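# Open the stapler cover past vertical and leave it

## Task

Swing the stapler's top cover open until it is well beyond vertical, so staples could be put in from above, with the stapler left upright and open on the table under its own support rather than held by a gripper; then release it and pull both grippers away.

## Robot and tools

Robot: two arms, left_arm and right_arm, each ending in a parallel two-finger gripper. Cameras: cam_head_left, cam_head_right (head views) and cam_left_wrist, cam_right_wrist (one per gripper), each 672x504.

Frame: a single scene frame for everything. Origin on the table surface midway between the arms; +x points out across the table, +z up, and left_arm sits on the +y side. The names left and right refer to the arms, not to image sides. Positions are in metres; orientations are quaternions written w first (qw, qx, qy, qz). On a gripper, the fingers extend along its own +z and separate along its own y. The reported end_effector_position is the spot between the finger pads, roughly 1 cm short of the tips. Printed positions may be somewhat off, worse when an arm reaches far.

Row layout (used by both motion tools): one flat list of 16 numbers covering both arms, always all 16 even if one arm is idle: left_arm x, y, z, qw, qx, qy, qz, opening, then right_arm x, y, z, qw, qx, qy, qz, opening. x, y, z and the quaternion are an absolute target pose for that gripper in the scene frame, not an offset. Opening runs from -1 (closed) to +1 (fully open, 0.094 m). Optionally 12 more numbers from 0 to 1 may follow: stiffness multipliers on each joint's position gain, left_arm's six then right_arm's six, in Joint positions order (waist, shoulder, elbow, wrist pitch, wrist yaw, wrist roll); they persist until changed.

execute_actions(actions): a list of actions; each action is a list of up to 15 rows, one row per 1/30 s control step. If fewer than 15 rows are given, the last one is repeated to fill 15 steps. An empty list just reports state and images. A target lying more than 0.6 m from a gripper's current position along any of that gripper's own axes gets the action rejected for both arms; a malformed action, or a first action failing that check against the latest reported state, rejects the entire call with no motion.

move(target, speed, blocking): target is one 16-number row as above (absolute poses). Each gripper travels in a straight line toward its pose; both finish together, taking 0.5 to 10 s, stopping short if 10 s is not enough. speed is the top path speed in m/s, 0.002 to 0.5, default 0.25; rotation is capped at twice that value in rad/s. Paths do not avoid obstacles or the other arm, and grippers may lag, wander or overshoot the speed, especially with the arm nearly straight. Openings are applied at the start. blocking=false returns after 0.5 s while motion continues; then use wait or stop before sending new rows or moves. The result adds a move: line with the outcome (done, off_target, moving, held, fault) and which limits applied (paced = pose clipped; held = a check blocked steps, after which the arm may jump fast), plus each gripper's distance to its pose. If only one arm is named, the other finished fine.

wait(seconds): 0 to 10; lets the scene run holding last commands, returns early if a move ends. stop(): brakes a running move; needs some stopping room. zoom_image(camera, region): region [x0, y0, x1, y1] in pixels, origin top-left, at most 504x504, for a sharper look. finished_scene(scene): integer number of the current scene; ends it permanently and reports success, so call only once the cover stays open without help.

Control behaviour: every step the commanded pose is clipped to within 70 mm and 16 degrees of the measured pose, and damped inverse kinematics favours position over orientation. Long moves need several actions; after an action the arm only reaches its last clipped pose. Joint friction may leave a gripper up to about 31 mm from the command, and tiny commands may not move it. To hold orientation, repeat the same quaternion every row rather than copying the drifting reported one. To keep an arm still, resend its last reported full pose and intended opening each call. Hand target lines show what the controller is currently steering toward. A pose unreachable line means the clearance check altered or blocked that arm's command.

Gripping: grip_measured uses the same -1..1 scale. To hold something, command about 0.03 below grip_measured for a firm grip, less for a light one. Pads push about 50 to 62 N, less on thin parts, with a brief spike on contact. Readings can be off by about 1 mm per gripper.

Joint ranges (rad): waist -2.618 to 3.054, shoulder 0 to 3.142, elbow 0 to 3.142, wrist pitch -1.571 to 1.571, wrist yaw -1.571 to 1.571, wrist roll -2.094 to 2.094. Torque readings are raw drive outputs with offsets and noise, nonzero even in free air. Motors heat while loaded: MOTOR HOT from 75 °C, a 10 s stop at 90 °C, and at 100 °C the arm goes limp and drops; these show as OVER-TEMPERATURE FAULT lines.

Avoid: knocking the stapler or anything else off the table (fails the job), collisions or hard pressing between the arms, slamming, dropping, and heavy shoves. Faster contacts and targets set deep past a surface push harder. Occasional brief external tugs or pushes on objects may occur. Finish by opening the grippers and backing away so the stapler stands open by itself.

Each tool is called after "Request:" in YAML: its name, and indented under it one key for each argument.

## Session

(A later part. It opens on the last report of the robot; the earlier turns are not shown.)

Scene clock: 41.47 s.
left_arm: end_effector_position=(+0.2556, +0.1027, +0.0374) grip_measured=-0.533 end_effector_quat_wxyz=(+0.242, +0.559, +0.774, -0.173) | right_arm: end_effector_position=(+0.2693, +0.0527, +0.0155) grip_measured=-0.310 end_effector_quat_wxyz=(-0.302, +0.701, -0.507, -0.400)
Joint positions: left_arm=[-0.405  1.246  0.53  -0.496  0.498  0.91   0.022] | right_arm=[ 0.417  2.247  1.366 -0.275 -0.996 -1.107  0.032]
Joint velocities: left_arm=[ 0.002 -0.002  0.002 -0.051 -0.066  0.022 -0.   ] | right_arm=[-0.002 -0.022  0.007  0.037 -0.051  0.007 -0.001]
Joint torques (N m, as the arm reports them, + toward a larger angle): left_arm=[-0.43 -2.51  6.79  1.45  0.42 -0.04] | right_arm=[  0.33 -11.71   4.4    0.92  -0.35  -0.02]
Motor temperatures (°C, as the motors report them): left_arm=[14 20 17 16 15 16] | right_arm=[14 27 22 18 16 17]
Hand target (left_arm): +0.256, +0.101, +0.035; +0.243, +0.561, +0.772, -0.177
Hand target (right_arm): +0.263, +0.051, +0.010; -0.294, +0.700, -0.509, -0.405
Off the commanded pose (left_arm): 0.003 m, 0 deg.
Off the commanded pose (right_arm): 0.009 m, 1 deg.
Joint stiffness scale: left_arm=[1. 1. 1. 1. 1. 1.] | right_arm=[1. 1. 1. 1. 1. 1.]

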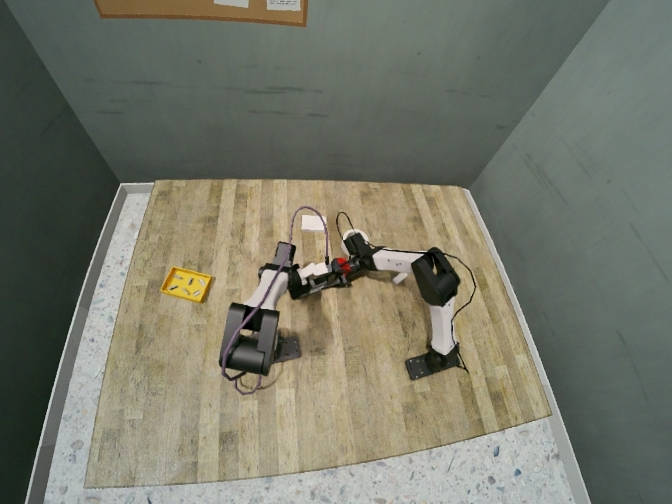

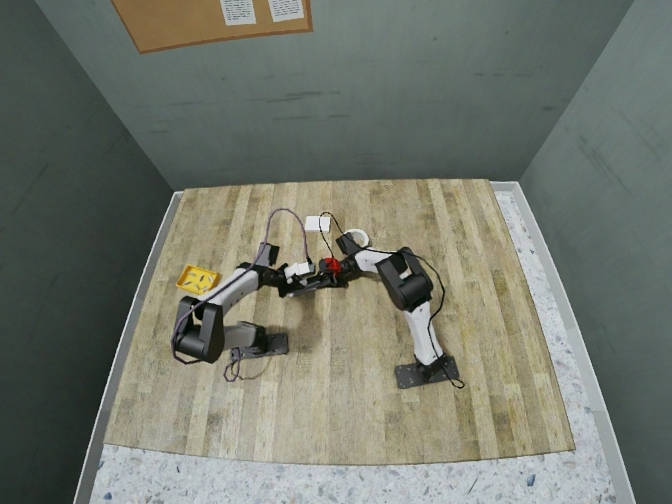

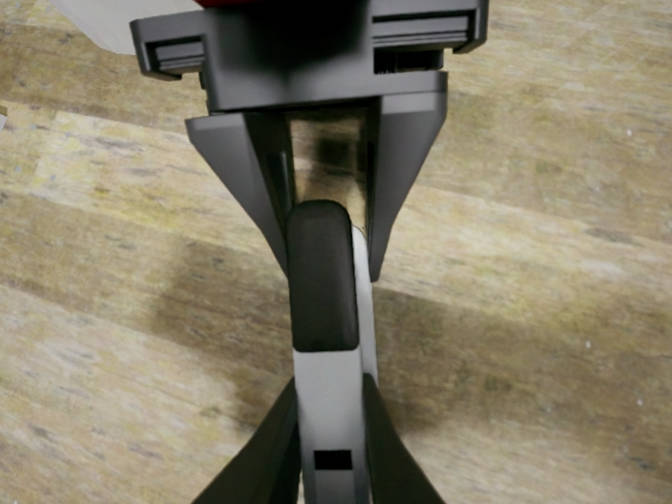

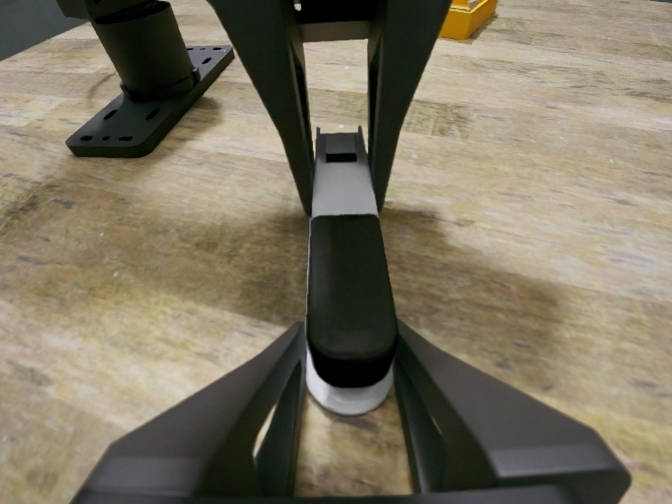

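Request:
execute_actions:
  actions:
    - [[0.255,0.103,0.046,0.31,0.543,0.748,-0.225,-0.57,0.263,0.051,0.010,0.294,-0.70,0.509,0.4045,-0.36]]
    - [[0.254,0.106,0.052,0.374,0.522,0.718,-0.272,-0.57,0.263,0.051,0.010,0.294,-0.70,0.509,0.4045,-0.36]]
    - [[0.253,0.109,0.058,0.434,0.496,0.682,-0.316,-0.57,0.263,0.051,0.010,0.294,-0.70,0.509,0.4045,-0.36]]
    - [[0.252,0.112,0.061,0.464,0.482,0.663,-0.337,-0.57,0.263,0.051,0.010,0.294,-0.70,0.509,0.4045,-0.36]]
    - [[0.251,0.115,0.063,0.5,0.46,0.633,-0.364,-0.57,0.263,0.051,0.010,0.294,-0.70,0.509,0.4045,-0.36]]
    - [[0.251,0.115,0.063,0.5,0.46,0.633,-0.364,-0.57,0.263,0.051,0.010,0.294,-0.70,0.509,0.4045,-0.36]]

Request:
zoom_image:
  camera: "cam_head_right"
  region: [240,230,380,320]

Scene clock: 45.37 s.
left_arm: end_effector_position=(+0.2521, +0.1163, +0.0655) grip_measured=-0.533 end_effector_quat_wxyz=(+0.495, +0.458, +0.642, -0.365) | right_arm: end_effector_position=(+0.2702, +0.0533, +0.0154) grip_measured=-0.310 end_effector_quat_wxyz=(-0.302, +0.701, -0.508, -0.399)
Joint positions: left_arm=[ 0.055  1.397  0.255 -0.033  1.303  1.146  0.022] | right_arm=[ 0.418  2.247  1.366 -0.269 -0.992 -1.1    0.032]
Joint velocities: left_arm=[-0.002  0.002 -0.007  0.066 -0.066  0.022 -0.001] | right_arm=[-0.007 -0.012 -0.012 -0.007 -0.022  0.037 -0.   ]
Joint torques (N m, as the arm reports them, + toward a larger angle): left_arm=[-0.46 -1.59  4.22  1.65  0.69 -0.01] | right_arm=[  0.25 -11.7    4.42   0.87  -0.39  -0.09]
Motor temperatures (°C, as the motors report them): left_arm=[14 19 17 16 15 16] | right_arm=[14 28 22 18 16 17]
Hand target (left_arm): +0.251, +0.115, +0.063; +0.500, +0.462, +0.635, -0.365
Hand target (right_arm): +0.263, +0.051, +0.010; -0.294, +0.700, -0.509, -0.405
Off the commanded pose (left_arm): 0.003 m, 1 deg.
Off the commanded pose (right_arm): 0.009 m, 1 deg.
Joint stiffness scale: left_arm=[1. 1. 1. 1. 1. 1.] | right_arm=[1. 1. 1. 1. 1. 1.]

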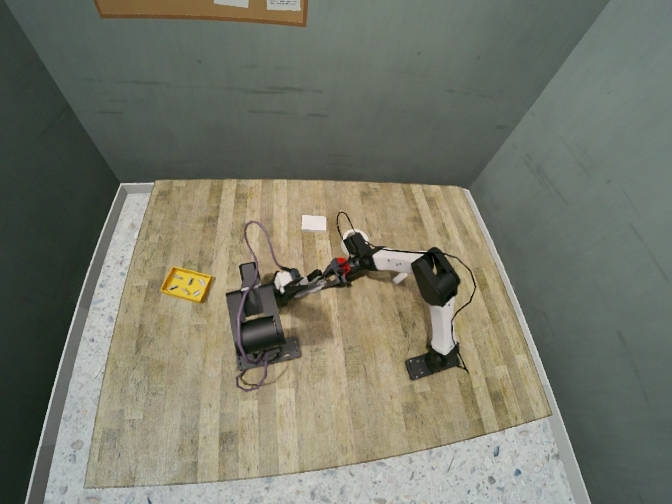

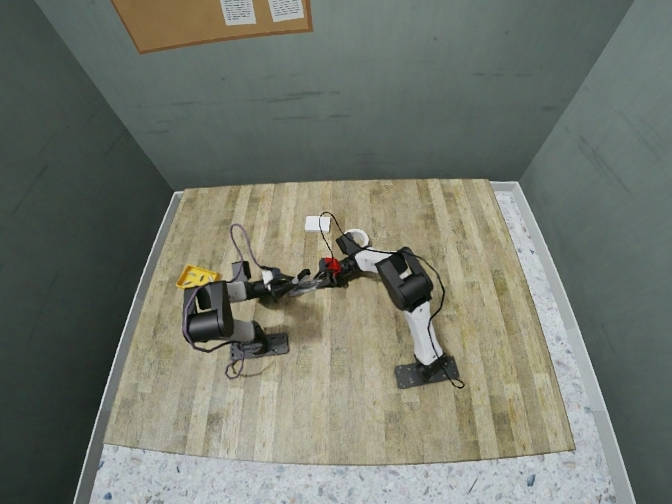

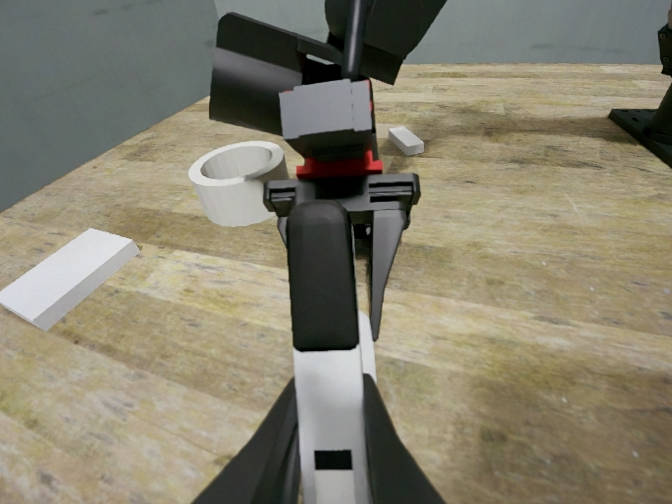

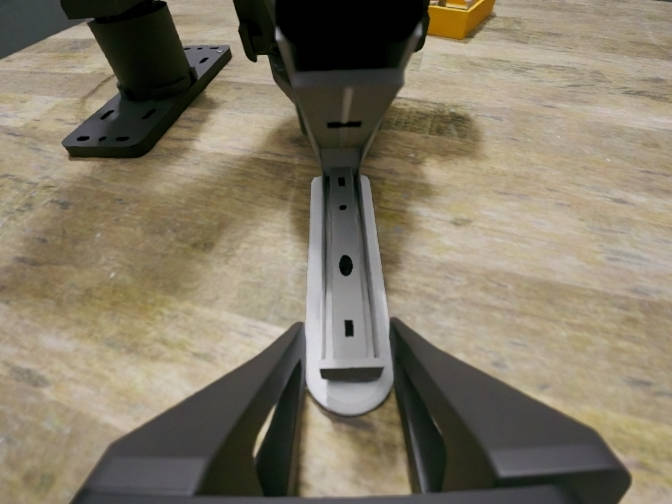

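Region (240, 230, 380, 320) of cam_head_right's 672x504 image, scaled by 3.600, with more detail than that image has; it fills the top 324 rows of this view, and the rest is white.

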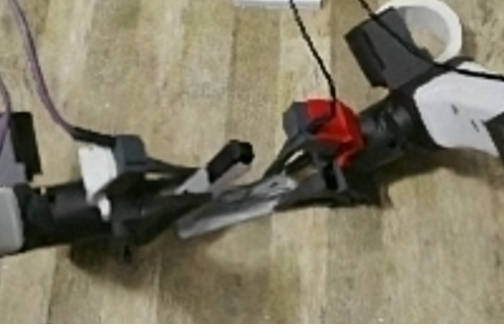

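Request:
execute_actions:
  actions:
    - [[0.25,0.118,0.062,0.53,0.444,0.61,-0.385,-0.57,0.263,0.051,0.010,0.294,-0.70,0.509,0.4045,-0.36]]
    - [[0.25,0.12,0.061,0.557,0.427,0.587,-0.405,-0.57,0.263,0.051,0.010,0.294,-0.70,0.509,0.4045,-0.36]]
    - [[0.25,0.12,0.061,0.557,0.427,0.587,-0.405,-0.57,0.263,0.051,0.010,0.294,-0.70,0.509,0.4045,-0.36]]
    - [[0.25,0.12,0.061,0.557,0.427,0.587,-0.405,-0.5,0.263,0.051,0.010,0.294,-0.70,0.509,0.4045,-0.36]]

Request:
zoom_image:
  camera: "cam_head_right"
  region: [240,230,380,320]

Scene clock: 47.77 s.
left_arm: end_effector_position=(+0.2510, +0.1215, +0.0696) grip_measured=-0.501 end_effector_quat_wxyz=(+0.554, +0.426, +0.579, -0.419) | right_arm: end_effector_position=(+0.2707, +0.0531, +0.0153) grip_measured=-0.310 end_effector_quat_wxyz=(-0.302, +0.701, -0.509, -0.398)
Joint positions: left_arm=[0.121 1.643 0.238 0.184 1.534 1.207 0.023] | right_arm=[ 0.417  2.247  1.366 -0.268 -0.991 -1.099  0.032]
Joint velocities: left_arm=[ 0.007  0.002 -0.007  0.095 -0.022 -0.007  0.   ] | right_arm=[-0.012 -0.002  0.007 -0.037 -0.037  0.051  0.   ]
Joint torques (N m, as the arm reports them, + toward a larger angle): left_arm=[-0.57 -2.58  2.54  1.28  0.27  0.1 ] | right_arm=[  0.33 -11.71   4.41   0.87  -0.4   -0.1 ]
Motor temperatures (°C, as the motors report them): left_arm=[14 19 17 16 15 16] | right_arm=[14 28 22 18 16 17]
Hand target (left_arm): +0.249, +0.121, +0.061; +0.550, +0.434, +0.585, -0.409
Hand target (right_arm): +0.263, +0.051, +0.010; -0.294, +0.700, -0.509, -0.405
Off the commanded pose (left_arm): 0.009 m, 2 deg.
Off the commanded pose (right_arm): 0.010 m, 1 deg.
Joint stiffness scale: left_arm=[1. 1. 1. 1. 1. 1.] | right_arm=[1. 1. 1. 1. 1. 1.]

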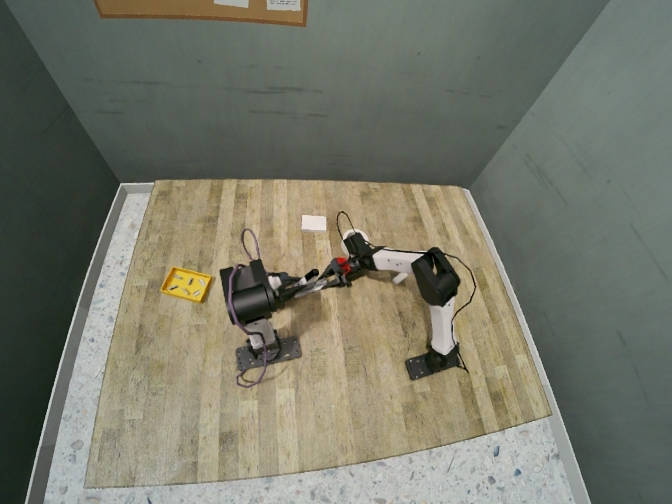

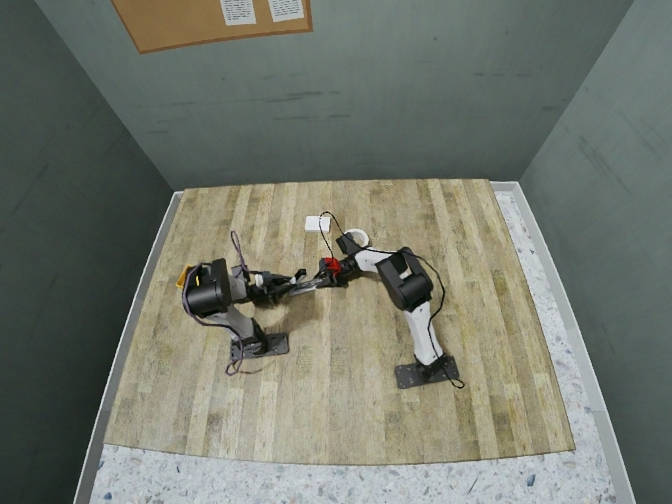

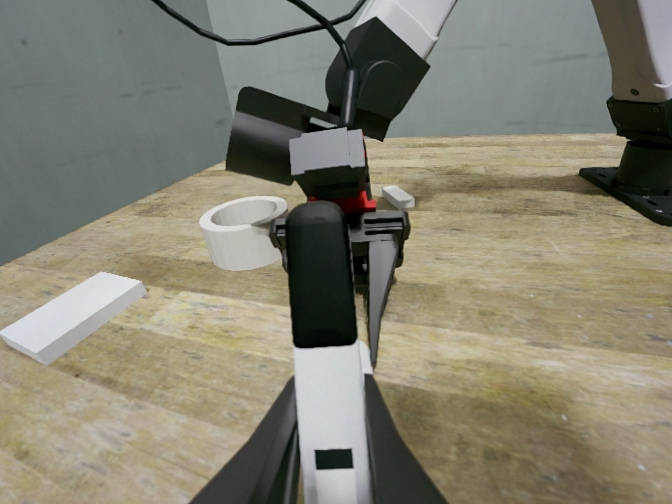

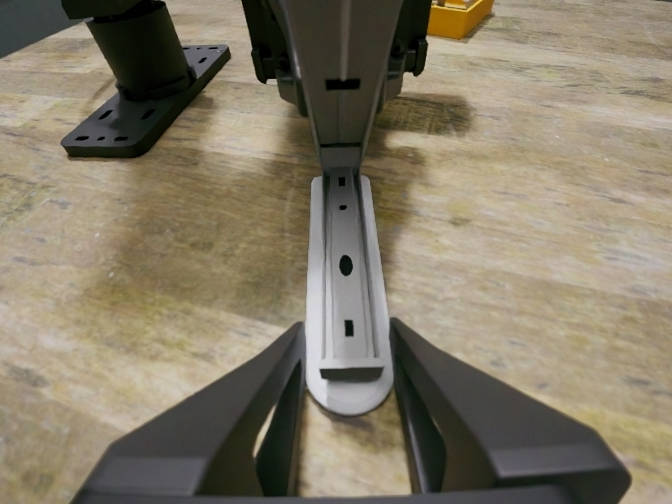

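Region (240, 230, 380, 320) of cam_head_right's 672x504 image, scaled by 3.600, with more detail than that image has; it fills the top 324 rows of this view, and the rest is white.

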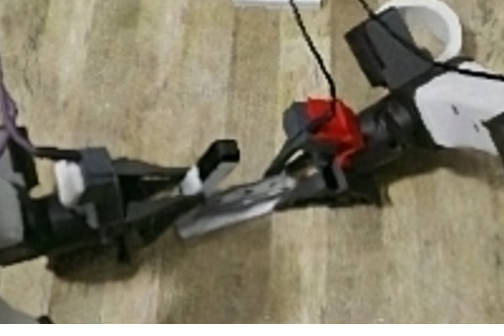

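Request:
move:
  target: [0.26,0.088,0.097,0.07,0.586,0.806,-0.051,-0.3,0.263,0.051,0.010,0.294,-0.70,0.509,0.4045,-0.36]

Request:
zoom_image:
  camera: "cam_head_right"
  region: [240,210,380,310]

Scene clock: 51.70 s.
left_arm: end_effector_position=(+0.2594, +0.0946, +0.0946) grip_measured=-0.302 end_effector_quat_wxyz=(+0.079, +0.585, +0.807, -0.040) | right_arm: end_effector_position=(+0.2708, +0.0531, +0.0153) grip_measured=-0.310 end_effector_quat_wxyz=(-0.303, +0.701, -0.509, -0.398)
Joint positions: left_arm=[-0.693  1.394  1.009 -1.036  0.093  0.71   0.033] | right_arm=[ 0.417  2.247  1.366 -0.267 -0.991 -1.099  0.032]
Joint velocities: left_arm=[-0.012 -0.002 -0.022  0.022 -0.007 -0.022 -0.   ] | right_arm=[-0.017 -0.007 -0.027 -0.037 -0.007  0.022  0.002]
Joint torques (N m, as the arm reports them, + toward a larger angle): left_arm=[-0.81 -3.74  9.4   0.65  0.06 -0.12] | right_arm=[  0.33 -11.71   4.42   0.86  -0.4   -0.1 ]
Motor temperatures (°C, as the motors report them): left_arm=[14 19 17 16 15 16] | right_arm=[14 29 22 18 16 17]
Hand target (left_arm): +0.261, +0.093, +0.096; +0.073, +0.584, +0.808, -0.037
Hand target (right_arm): +0.263, +0.051, +0.010; -0.294, +0.700, -0.509, -0.405
Off the commanded pose (left_arm): 0.007 m, 2 deg.
Off the commanded pose (right_arm): 0.010 m, 1 deg.
Joint stiffness scale: left_arm=[1. 1. 1. 1. 1. 1.] | right_arm=[1. 1. 1. 1. 1. 1.]
move: done

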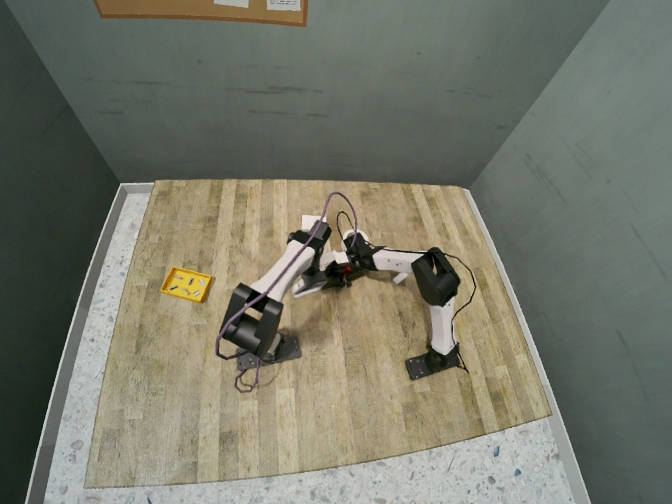

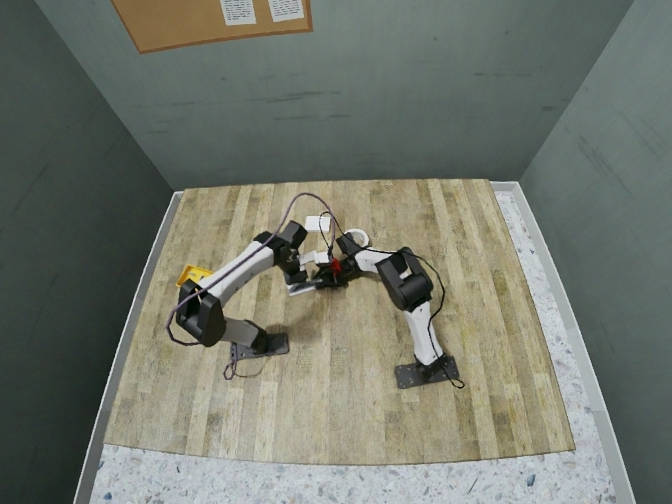

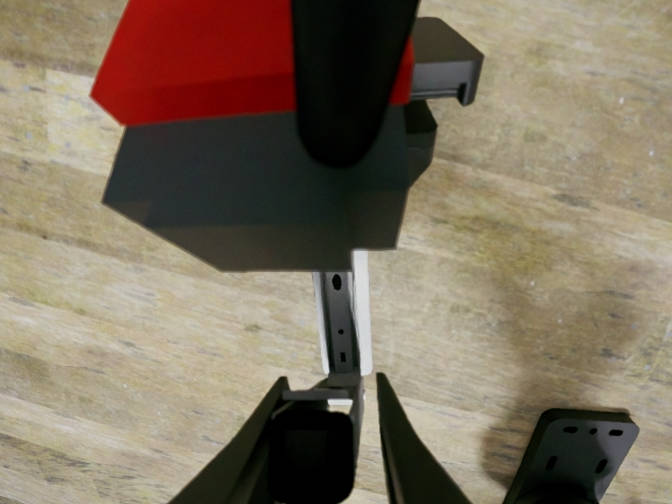

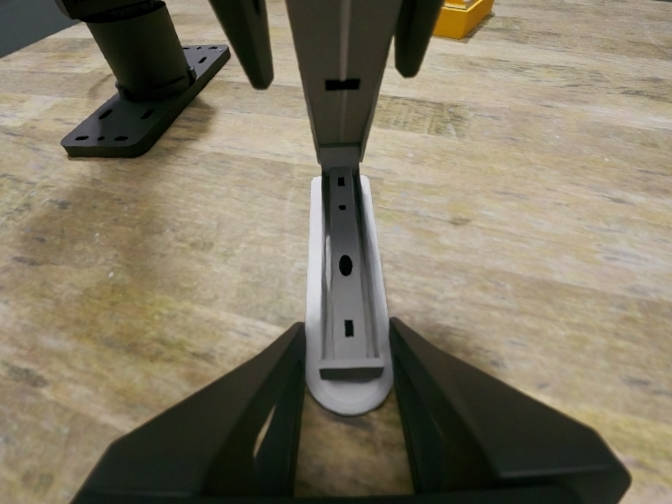

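Region (240, 210, 380, 310) of cam_head_right's 672x504 image, scaled by 3.600, with more detail than that image has; it fills the top 360 rows of this view, and the rest is white.

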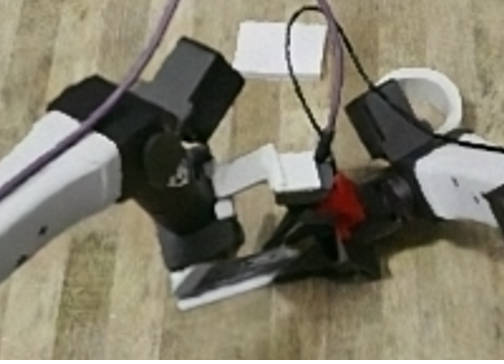

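Request:
execute_actions:
  actions:
    - [[0.262,0.093,0.096,0.07,0.586,0.806,-0.051,-0.57,0.263,0.051,0.010,0.294,-0.70,0.509,0.4045,-0.36]]
    - [[0.255,0.106,0.103,0.141,0.579,0.797,-0.102,-0.57,0.263,0.051,0.010,0.294,-0.70,0.509,0.4045,-0.36]]
    - [[0.251,0.117,0.107,0.21,0.568,0.781,-0.152,-0.57,0.263,0.051,0.010,0.294,-0.70,0.509,0.4045,-0.36]]
    - [[0.247,0.129,0.109,0.277,0.553,0.76,-0.201,-0.57,0.263,0.051,0.010,0.294,-0.70,0.509,0.4045,-0.36]]
    - [[0.243,0.143,0.109,0.342,0.533,0.733,-0.249,-0.57,0.263,0.051,0.010,0.294,-0.70,0.509,0.4045,-0.36]]
    - [[0.243,0.143,0.109,0.342,0.533,0.733,-0.249,-0.57,0.263,0.051,0.010,0.294,-0.70,0.509,0.4045,-0.36]]

Request:
zoom_image:
  camera: "cam_head_right"
  region: [240,210,380,310]

Scene clock: 55.57 s.
left_arm: end_effector_position=(+0.2409, +0.1434, +0.1138) grip_measured=-0.532 end_effector_quat_wxyz=(+0.336, +0.525, +0.742, -0.247) | right_arm: end_effector_position=(+0.2681, +0.0553, +0.0156) grip_measured=-0.310 end_effector_quat_wxyz=(-0.303, +0.704, -0.503, -0.399)
Joint positions: left_arm=[ 0.009  1.085  0.652 -0.958  0.847  1.314  0.022] | right_arm=[ 0.424  2.247  1.366 -0.267 -0.993 -1.106  0.032]
Joint velocities: left_arm=[ 0.002 -0.012 -0.017 -0.007  0.051  0.051 -0.001] | right_arm=[-0.007 -0.007  0.007 -0.022 -0.081  0.051 -0.   ]
Joint torques (N m, as the arm reports them, + toward a larger angle): left_arm=[ 0.07 -0.76  6.06  1.08  0.65  0.28] | right_arm=[ -0.25 -11.7    4.42   0.87  -0.38  -0.02]
Motor temperatures (°C, as the motors report them): left_arm=[14 19 17 16 15 16] | right_arm=[14 29 22 18 16 17]
Hand target (left_arm): +0.243, +0.143, +0.109; +0.342, +0.533, +0.733, -0.249
Hand target (right_arm): +0.263, +0.051, +0.010; -0.294, +0.700, -0.509, -0.405
Off the commanded pose (left_arm): 0.005 m, 2 deg.
Off the commanded pose (right_arm): 0.009 m, 1 deg.
Joint stiffness scale: left_arm=[1. 1. 1. 1. 1. 1.] | right_arm=[1. 1. 1. 1. 1. 1.]

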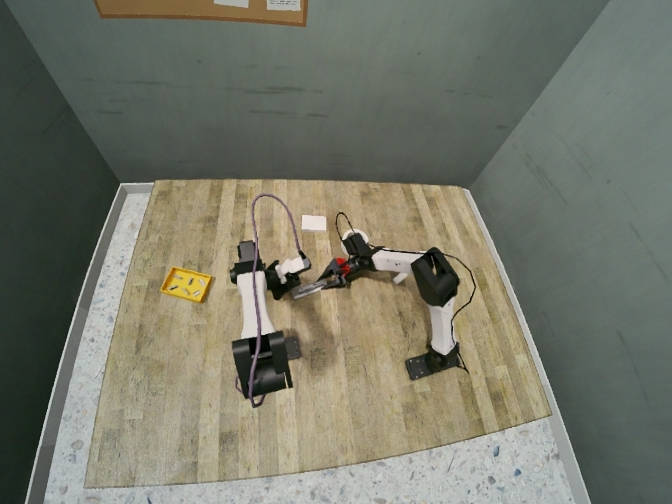

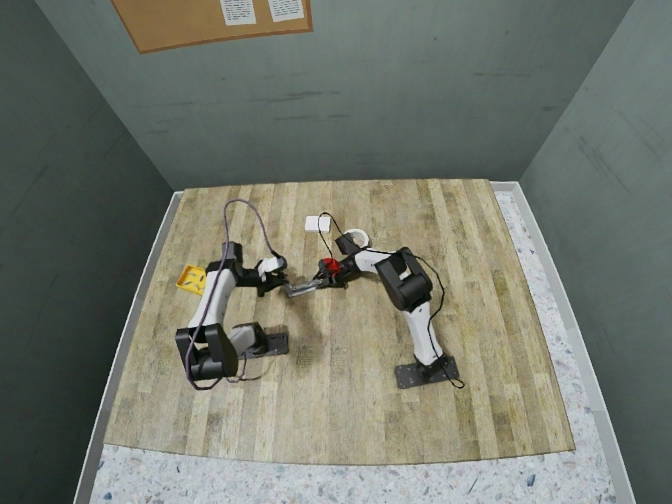

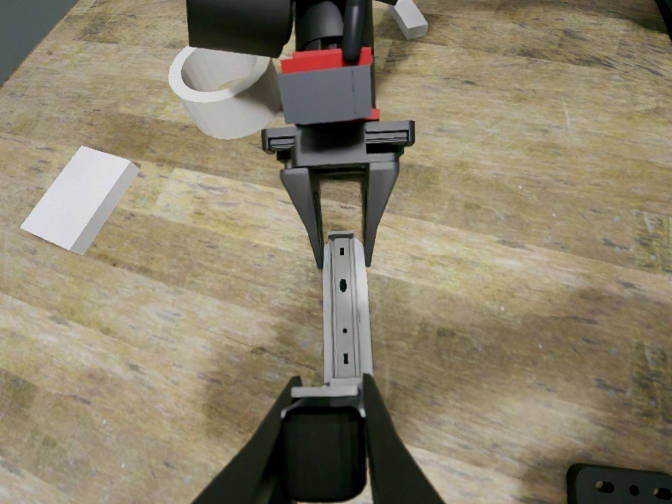

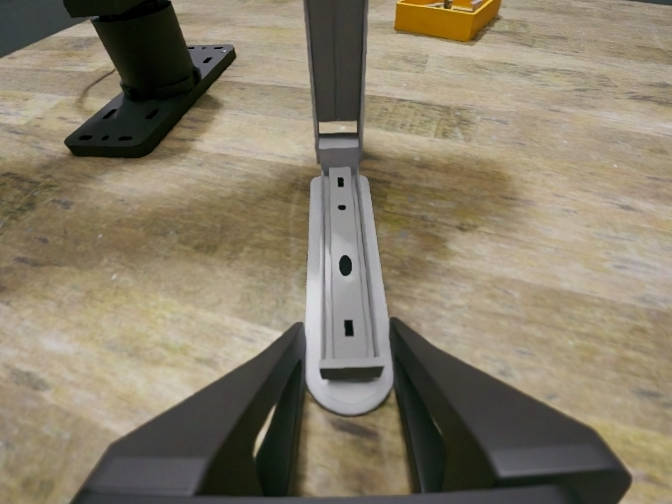

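Region (240, 210, 380, 310) of cam_head_right's 672x504 image, scaled by 3.600, with more detail than that image has; it fills the top 360 rows of this view, and the rest is white.

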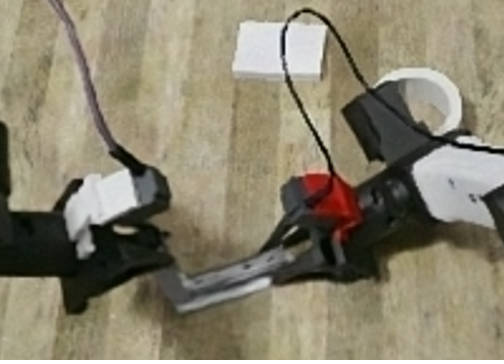

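Request:
move:
  target: [0.243,0.140,0.106,0.19,0.571,0.786,-0.14,-0.35,0.263,0.051,0.010,0.294,-0.70,0.509,0.4045,-0.36]

Request:
execute_actions:
  actions:
    - [[0.243,0.140,0.106,0.19,0.571,0.786,-0.14,-0.57,0.263,0.051,0.010,0.294,-0.70,0.509,0.4045,-0.36]]
    - [[0.239,0.152,0.105,0.243,0.561,0.772,-0.177,-0.57,0.263,0.051,0.010,0.294,-0.70,0.509,0.4045,-0.36]]
    - [[0.236,0.162,0.103,0.293,0.548,0.754,-0.213,-0.57,0.263,0.051,0.010,0.294,-0.70,0.509,0.4045,-0.36]]
    - [[0.233,0.171,0.099,0.342,0.533,0.733,-0.249,-0.57,0.263,0.051,0.010,0.294,-0.70,0.509,0.4045,-0.36]]
    - [[0.23,0.18,0.094,0.39,0.515,0.709,-0.283,-0.57,0.263,0.051,0.010,0.294,-0.70,0.509,0.4045,-0.36]]
    - [[0.23,0.18,0.094,0.39,0.515,0.709,-0.283,-0.57,0.263,0.051,0.010,0.294,-0.70,0.509,0.4045,-0.36]]

Request:
zoom_image:
  camera: "cam_head_right"
  region: [220,210,360,310]

Scene clock: 57.90 s.
left_arm: end_effector_position=(+0.2417, +0.1425, +0.1043) grip_measured=-0.352 end_effector_quat_wxyz=(+0.198, +0.572, +0.785, -0.133) | right_arm: end_effector_position=(+0.2681, +0.0553, +0.0156) grip_measured=-0.310 end_effector_quat_wxyz=(-0.303, +0.704, -0.504, -0.399)
Joint positions: left_arm=[-0.295  1.111  0.785 -1.003  0.422  1.068  0.03 ] | right_arm=[ 0.424  2.247  1.366 -0.267 -0.992 -1.106  0.032]
Joint velocities: left_arm=[ 0.002 -0.002 -0.022  0.081 -0.051 -0.007 -0.   ] | right_arm=[ 0.007  0.012 -0.007  0.022 -0.022 -0.007  0.   ]
Joint torques (N m, as the arm reports them, + toward a larger angle): left_arm=[-0.89 -1.36  9.52  0.82  0.25 -0.16] | right_arm=[ -0.26 -11.69   4.4    0.87  -0.38  -0.02]
Motor temperatures (°C, as the motors report them): left_arm=[14 18 18 16 15 16] | right_arm=[14 30 22 18 16 17]
Hand target (left_arm): +0.243, +0.142, +0.106; +0.191, +0.571, +0.787, -0.135
Hand target (right_arm): +0.263, +0.051, +0.010; -0.294, +0.700, -0.509, -0.405
Off the commanded pose (left_arm): 0.003 m, 1 deg.
Off the commanded pose (right_arm): 0.009 m, 1 deg.
Joint stiffness scale: left_arm=[1. 1. 1. 1. 1. 1.] | right_arm=[1. 1. 1. 1. 1. 1.]
move: done

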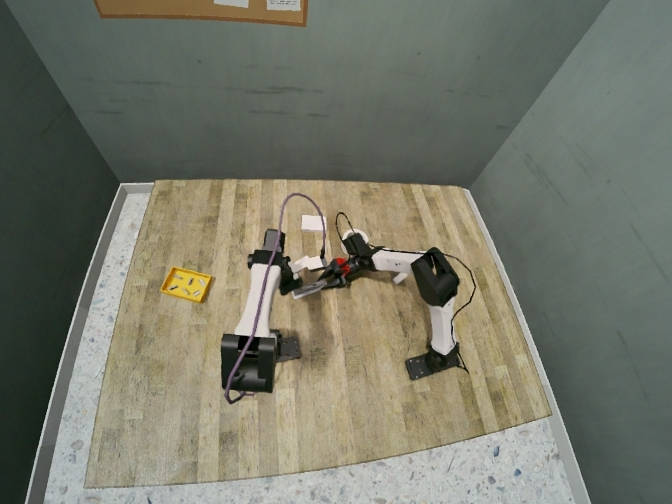

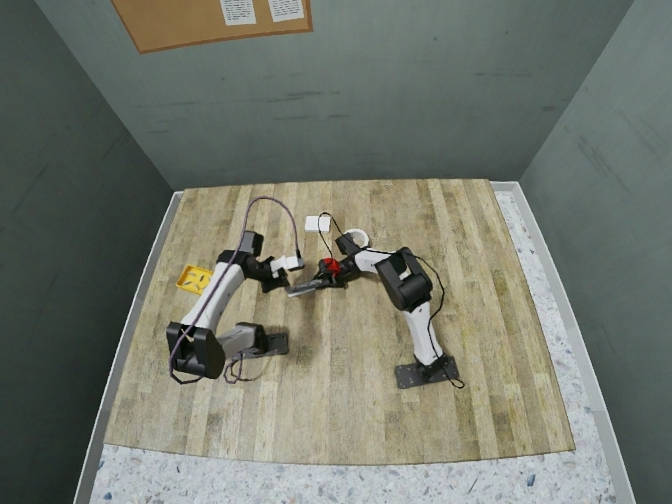

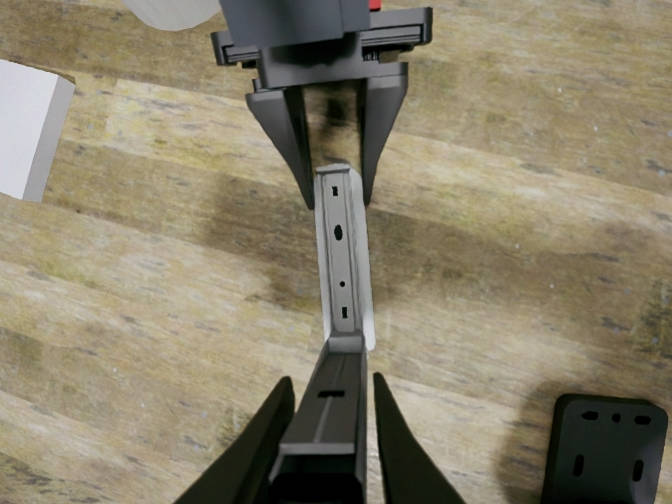

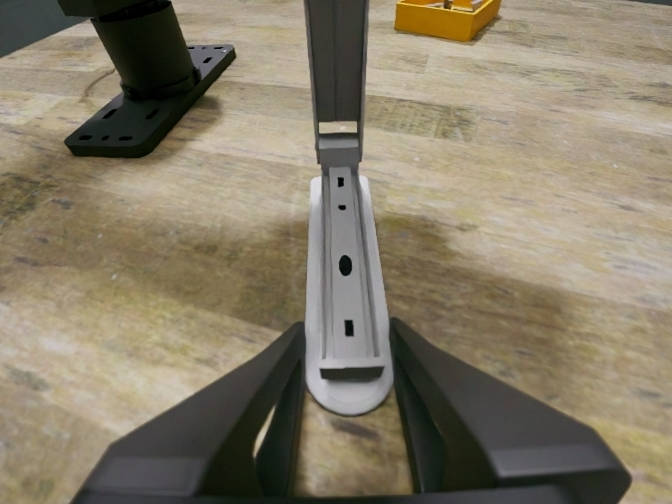

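Scene clock: 60.90 s.
left_arm: end_effector_position=(+0.2289, +0.1779, +0.0980) grip_measured=-0.534 end_effector_quat_wxyz=(+0.390, +0.510, +0.712, -0.285) | right_arm: end_effector_position=(+0.2689, +0.0563, +0.0158) grip_measured=-0.310 end_effector_quat_wxyz=(-0.305, +0.705, -0.503, -0.397)
Joint positions: left_arm=[ 0.338  1.298  0.621 -1.162  0.985  1.881  0.022] | right_arm=[ 0.425  2.247  1.366 -0.259 -0.989 -1.103  0.032]
Joint velocities: left_arm=[-0.017 -0.012 -0.007 -0.022 -0.007  0.037 -0.   ] | right_arm=[ 0.007  0.002  0.007 -0.007  0.037 -0.007 -0.001]
Joint torques (N m, as the arm reports them, + toward a larger angle): left_arm=[ 0.14 -1.49  5.97 -0.1   0.47  0.18] | right_arm=[ -0.39 -11.71   4.43   0.81  -0.41  -0.06]
Motor temperatures (°C, as the motors report them): left_arm=[14 18 18 16 15 16] | right_arm=[14 30 22 18 16 17]
Hand target (left_arm): +0.230, +0.180, +0.094; +0.390, +0.515, +0.709, -0.283
Hand target (right_arm): +0.263, +0.051, +0.010; -0.294, +0.700, -0.509, -0.405
Off the commanded pose (left_arm): 0.005 m, 1 deg.
Off the commanded pose (right_arm): 0.010 m, 2 deg.
Joint stiffness scale: left_arm=[1. 1. 1. 1. 1. 1.] | right_arm=[1. 1. 1. 1. 1. 1.]

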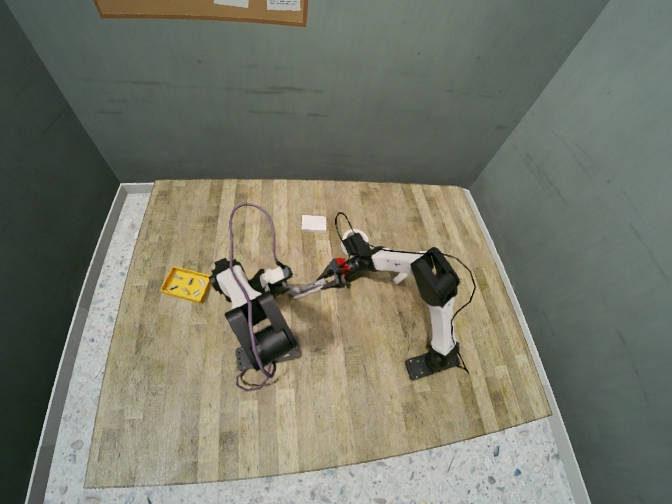

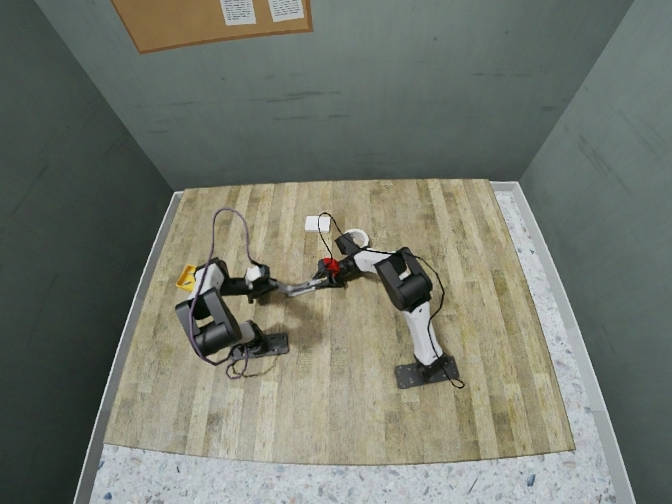

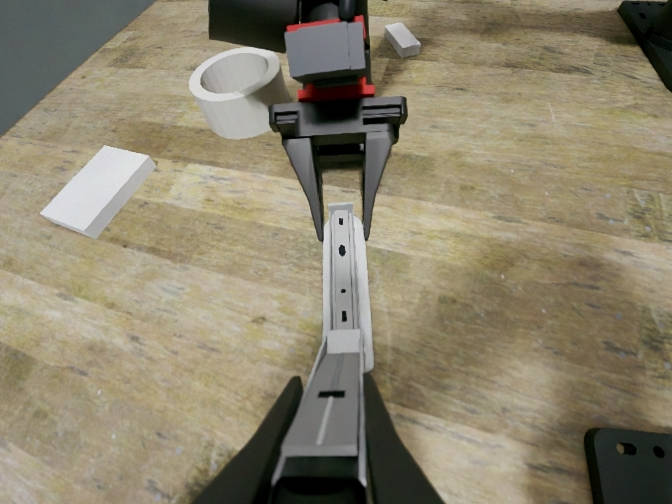

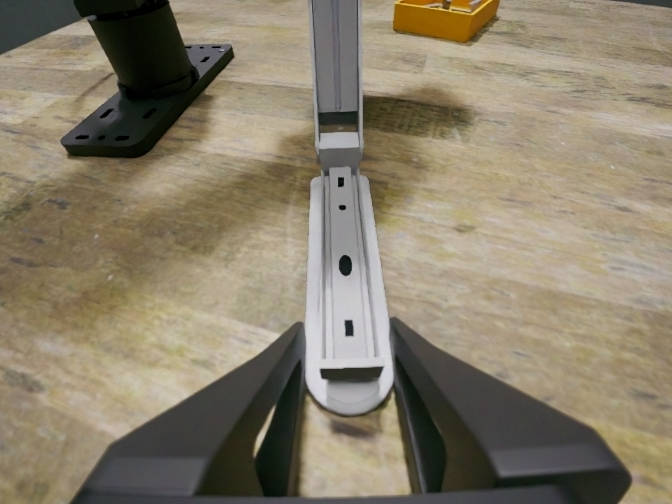

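Region (220, 210, 360, 310) of cam_head_right's 672x504 image, scaled by 3.600, with more detail than that image has; it fills the top 360 rows of this view, and the rest is white.

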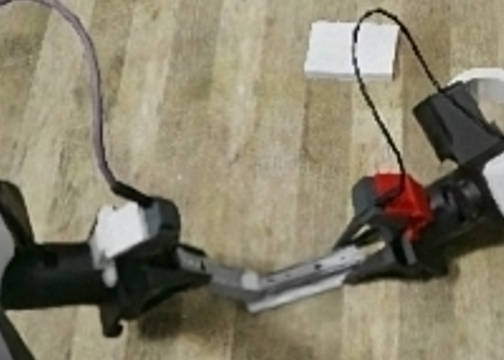

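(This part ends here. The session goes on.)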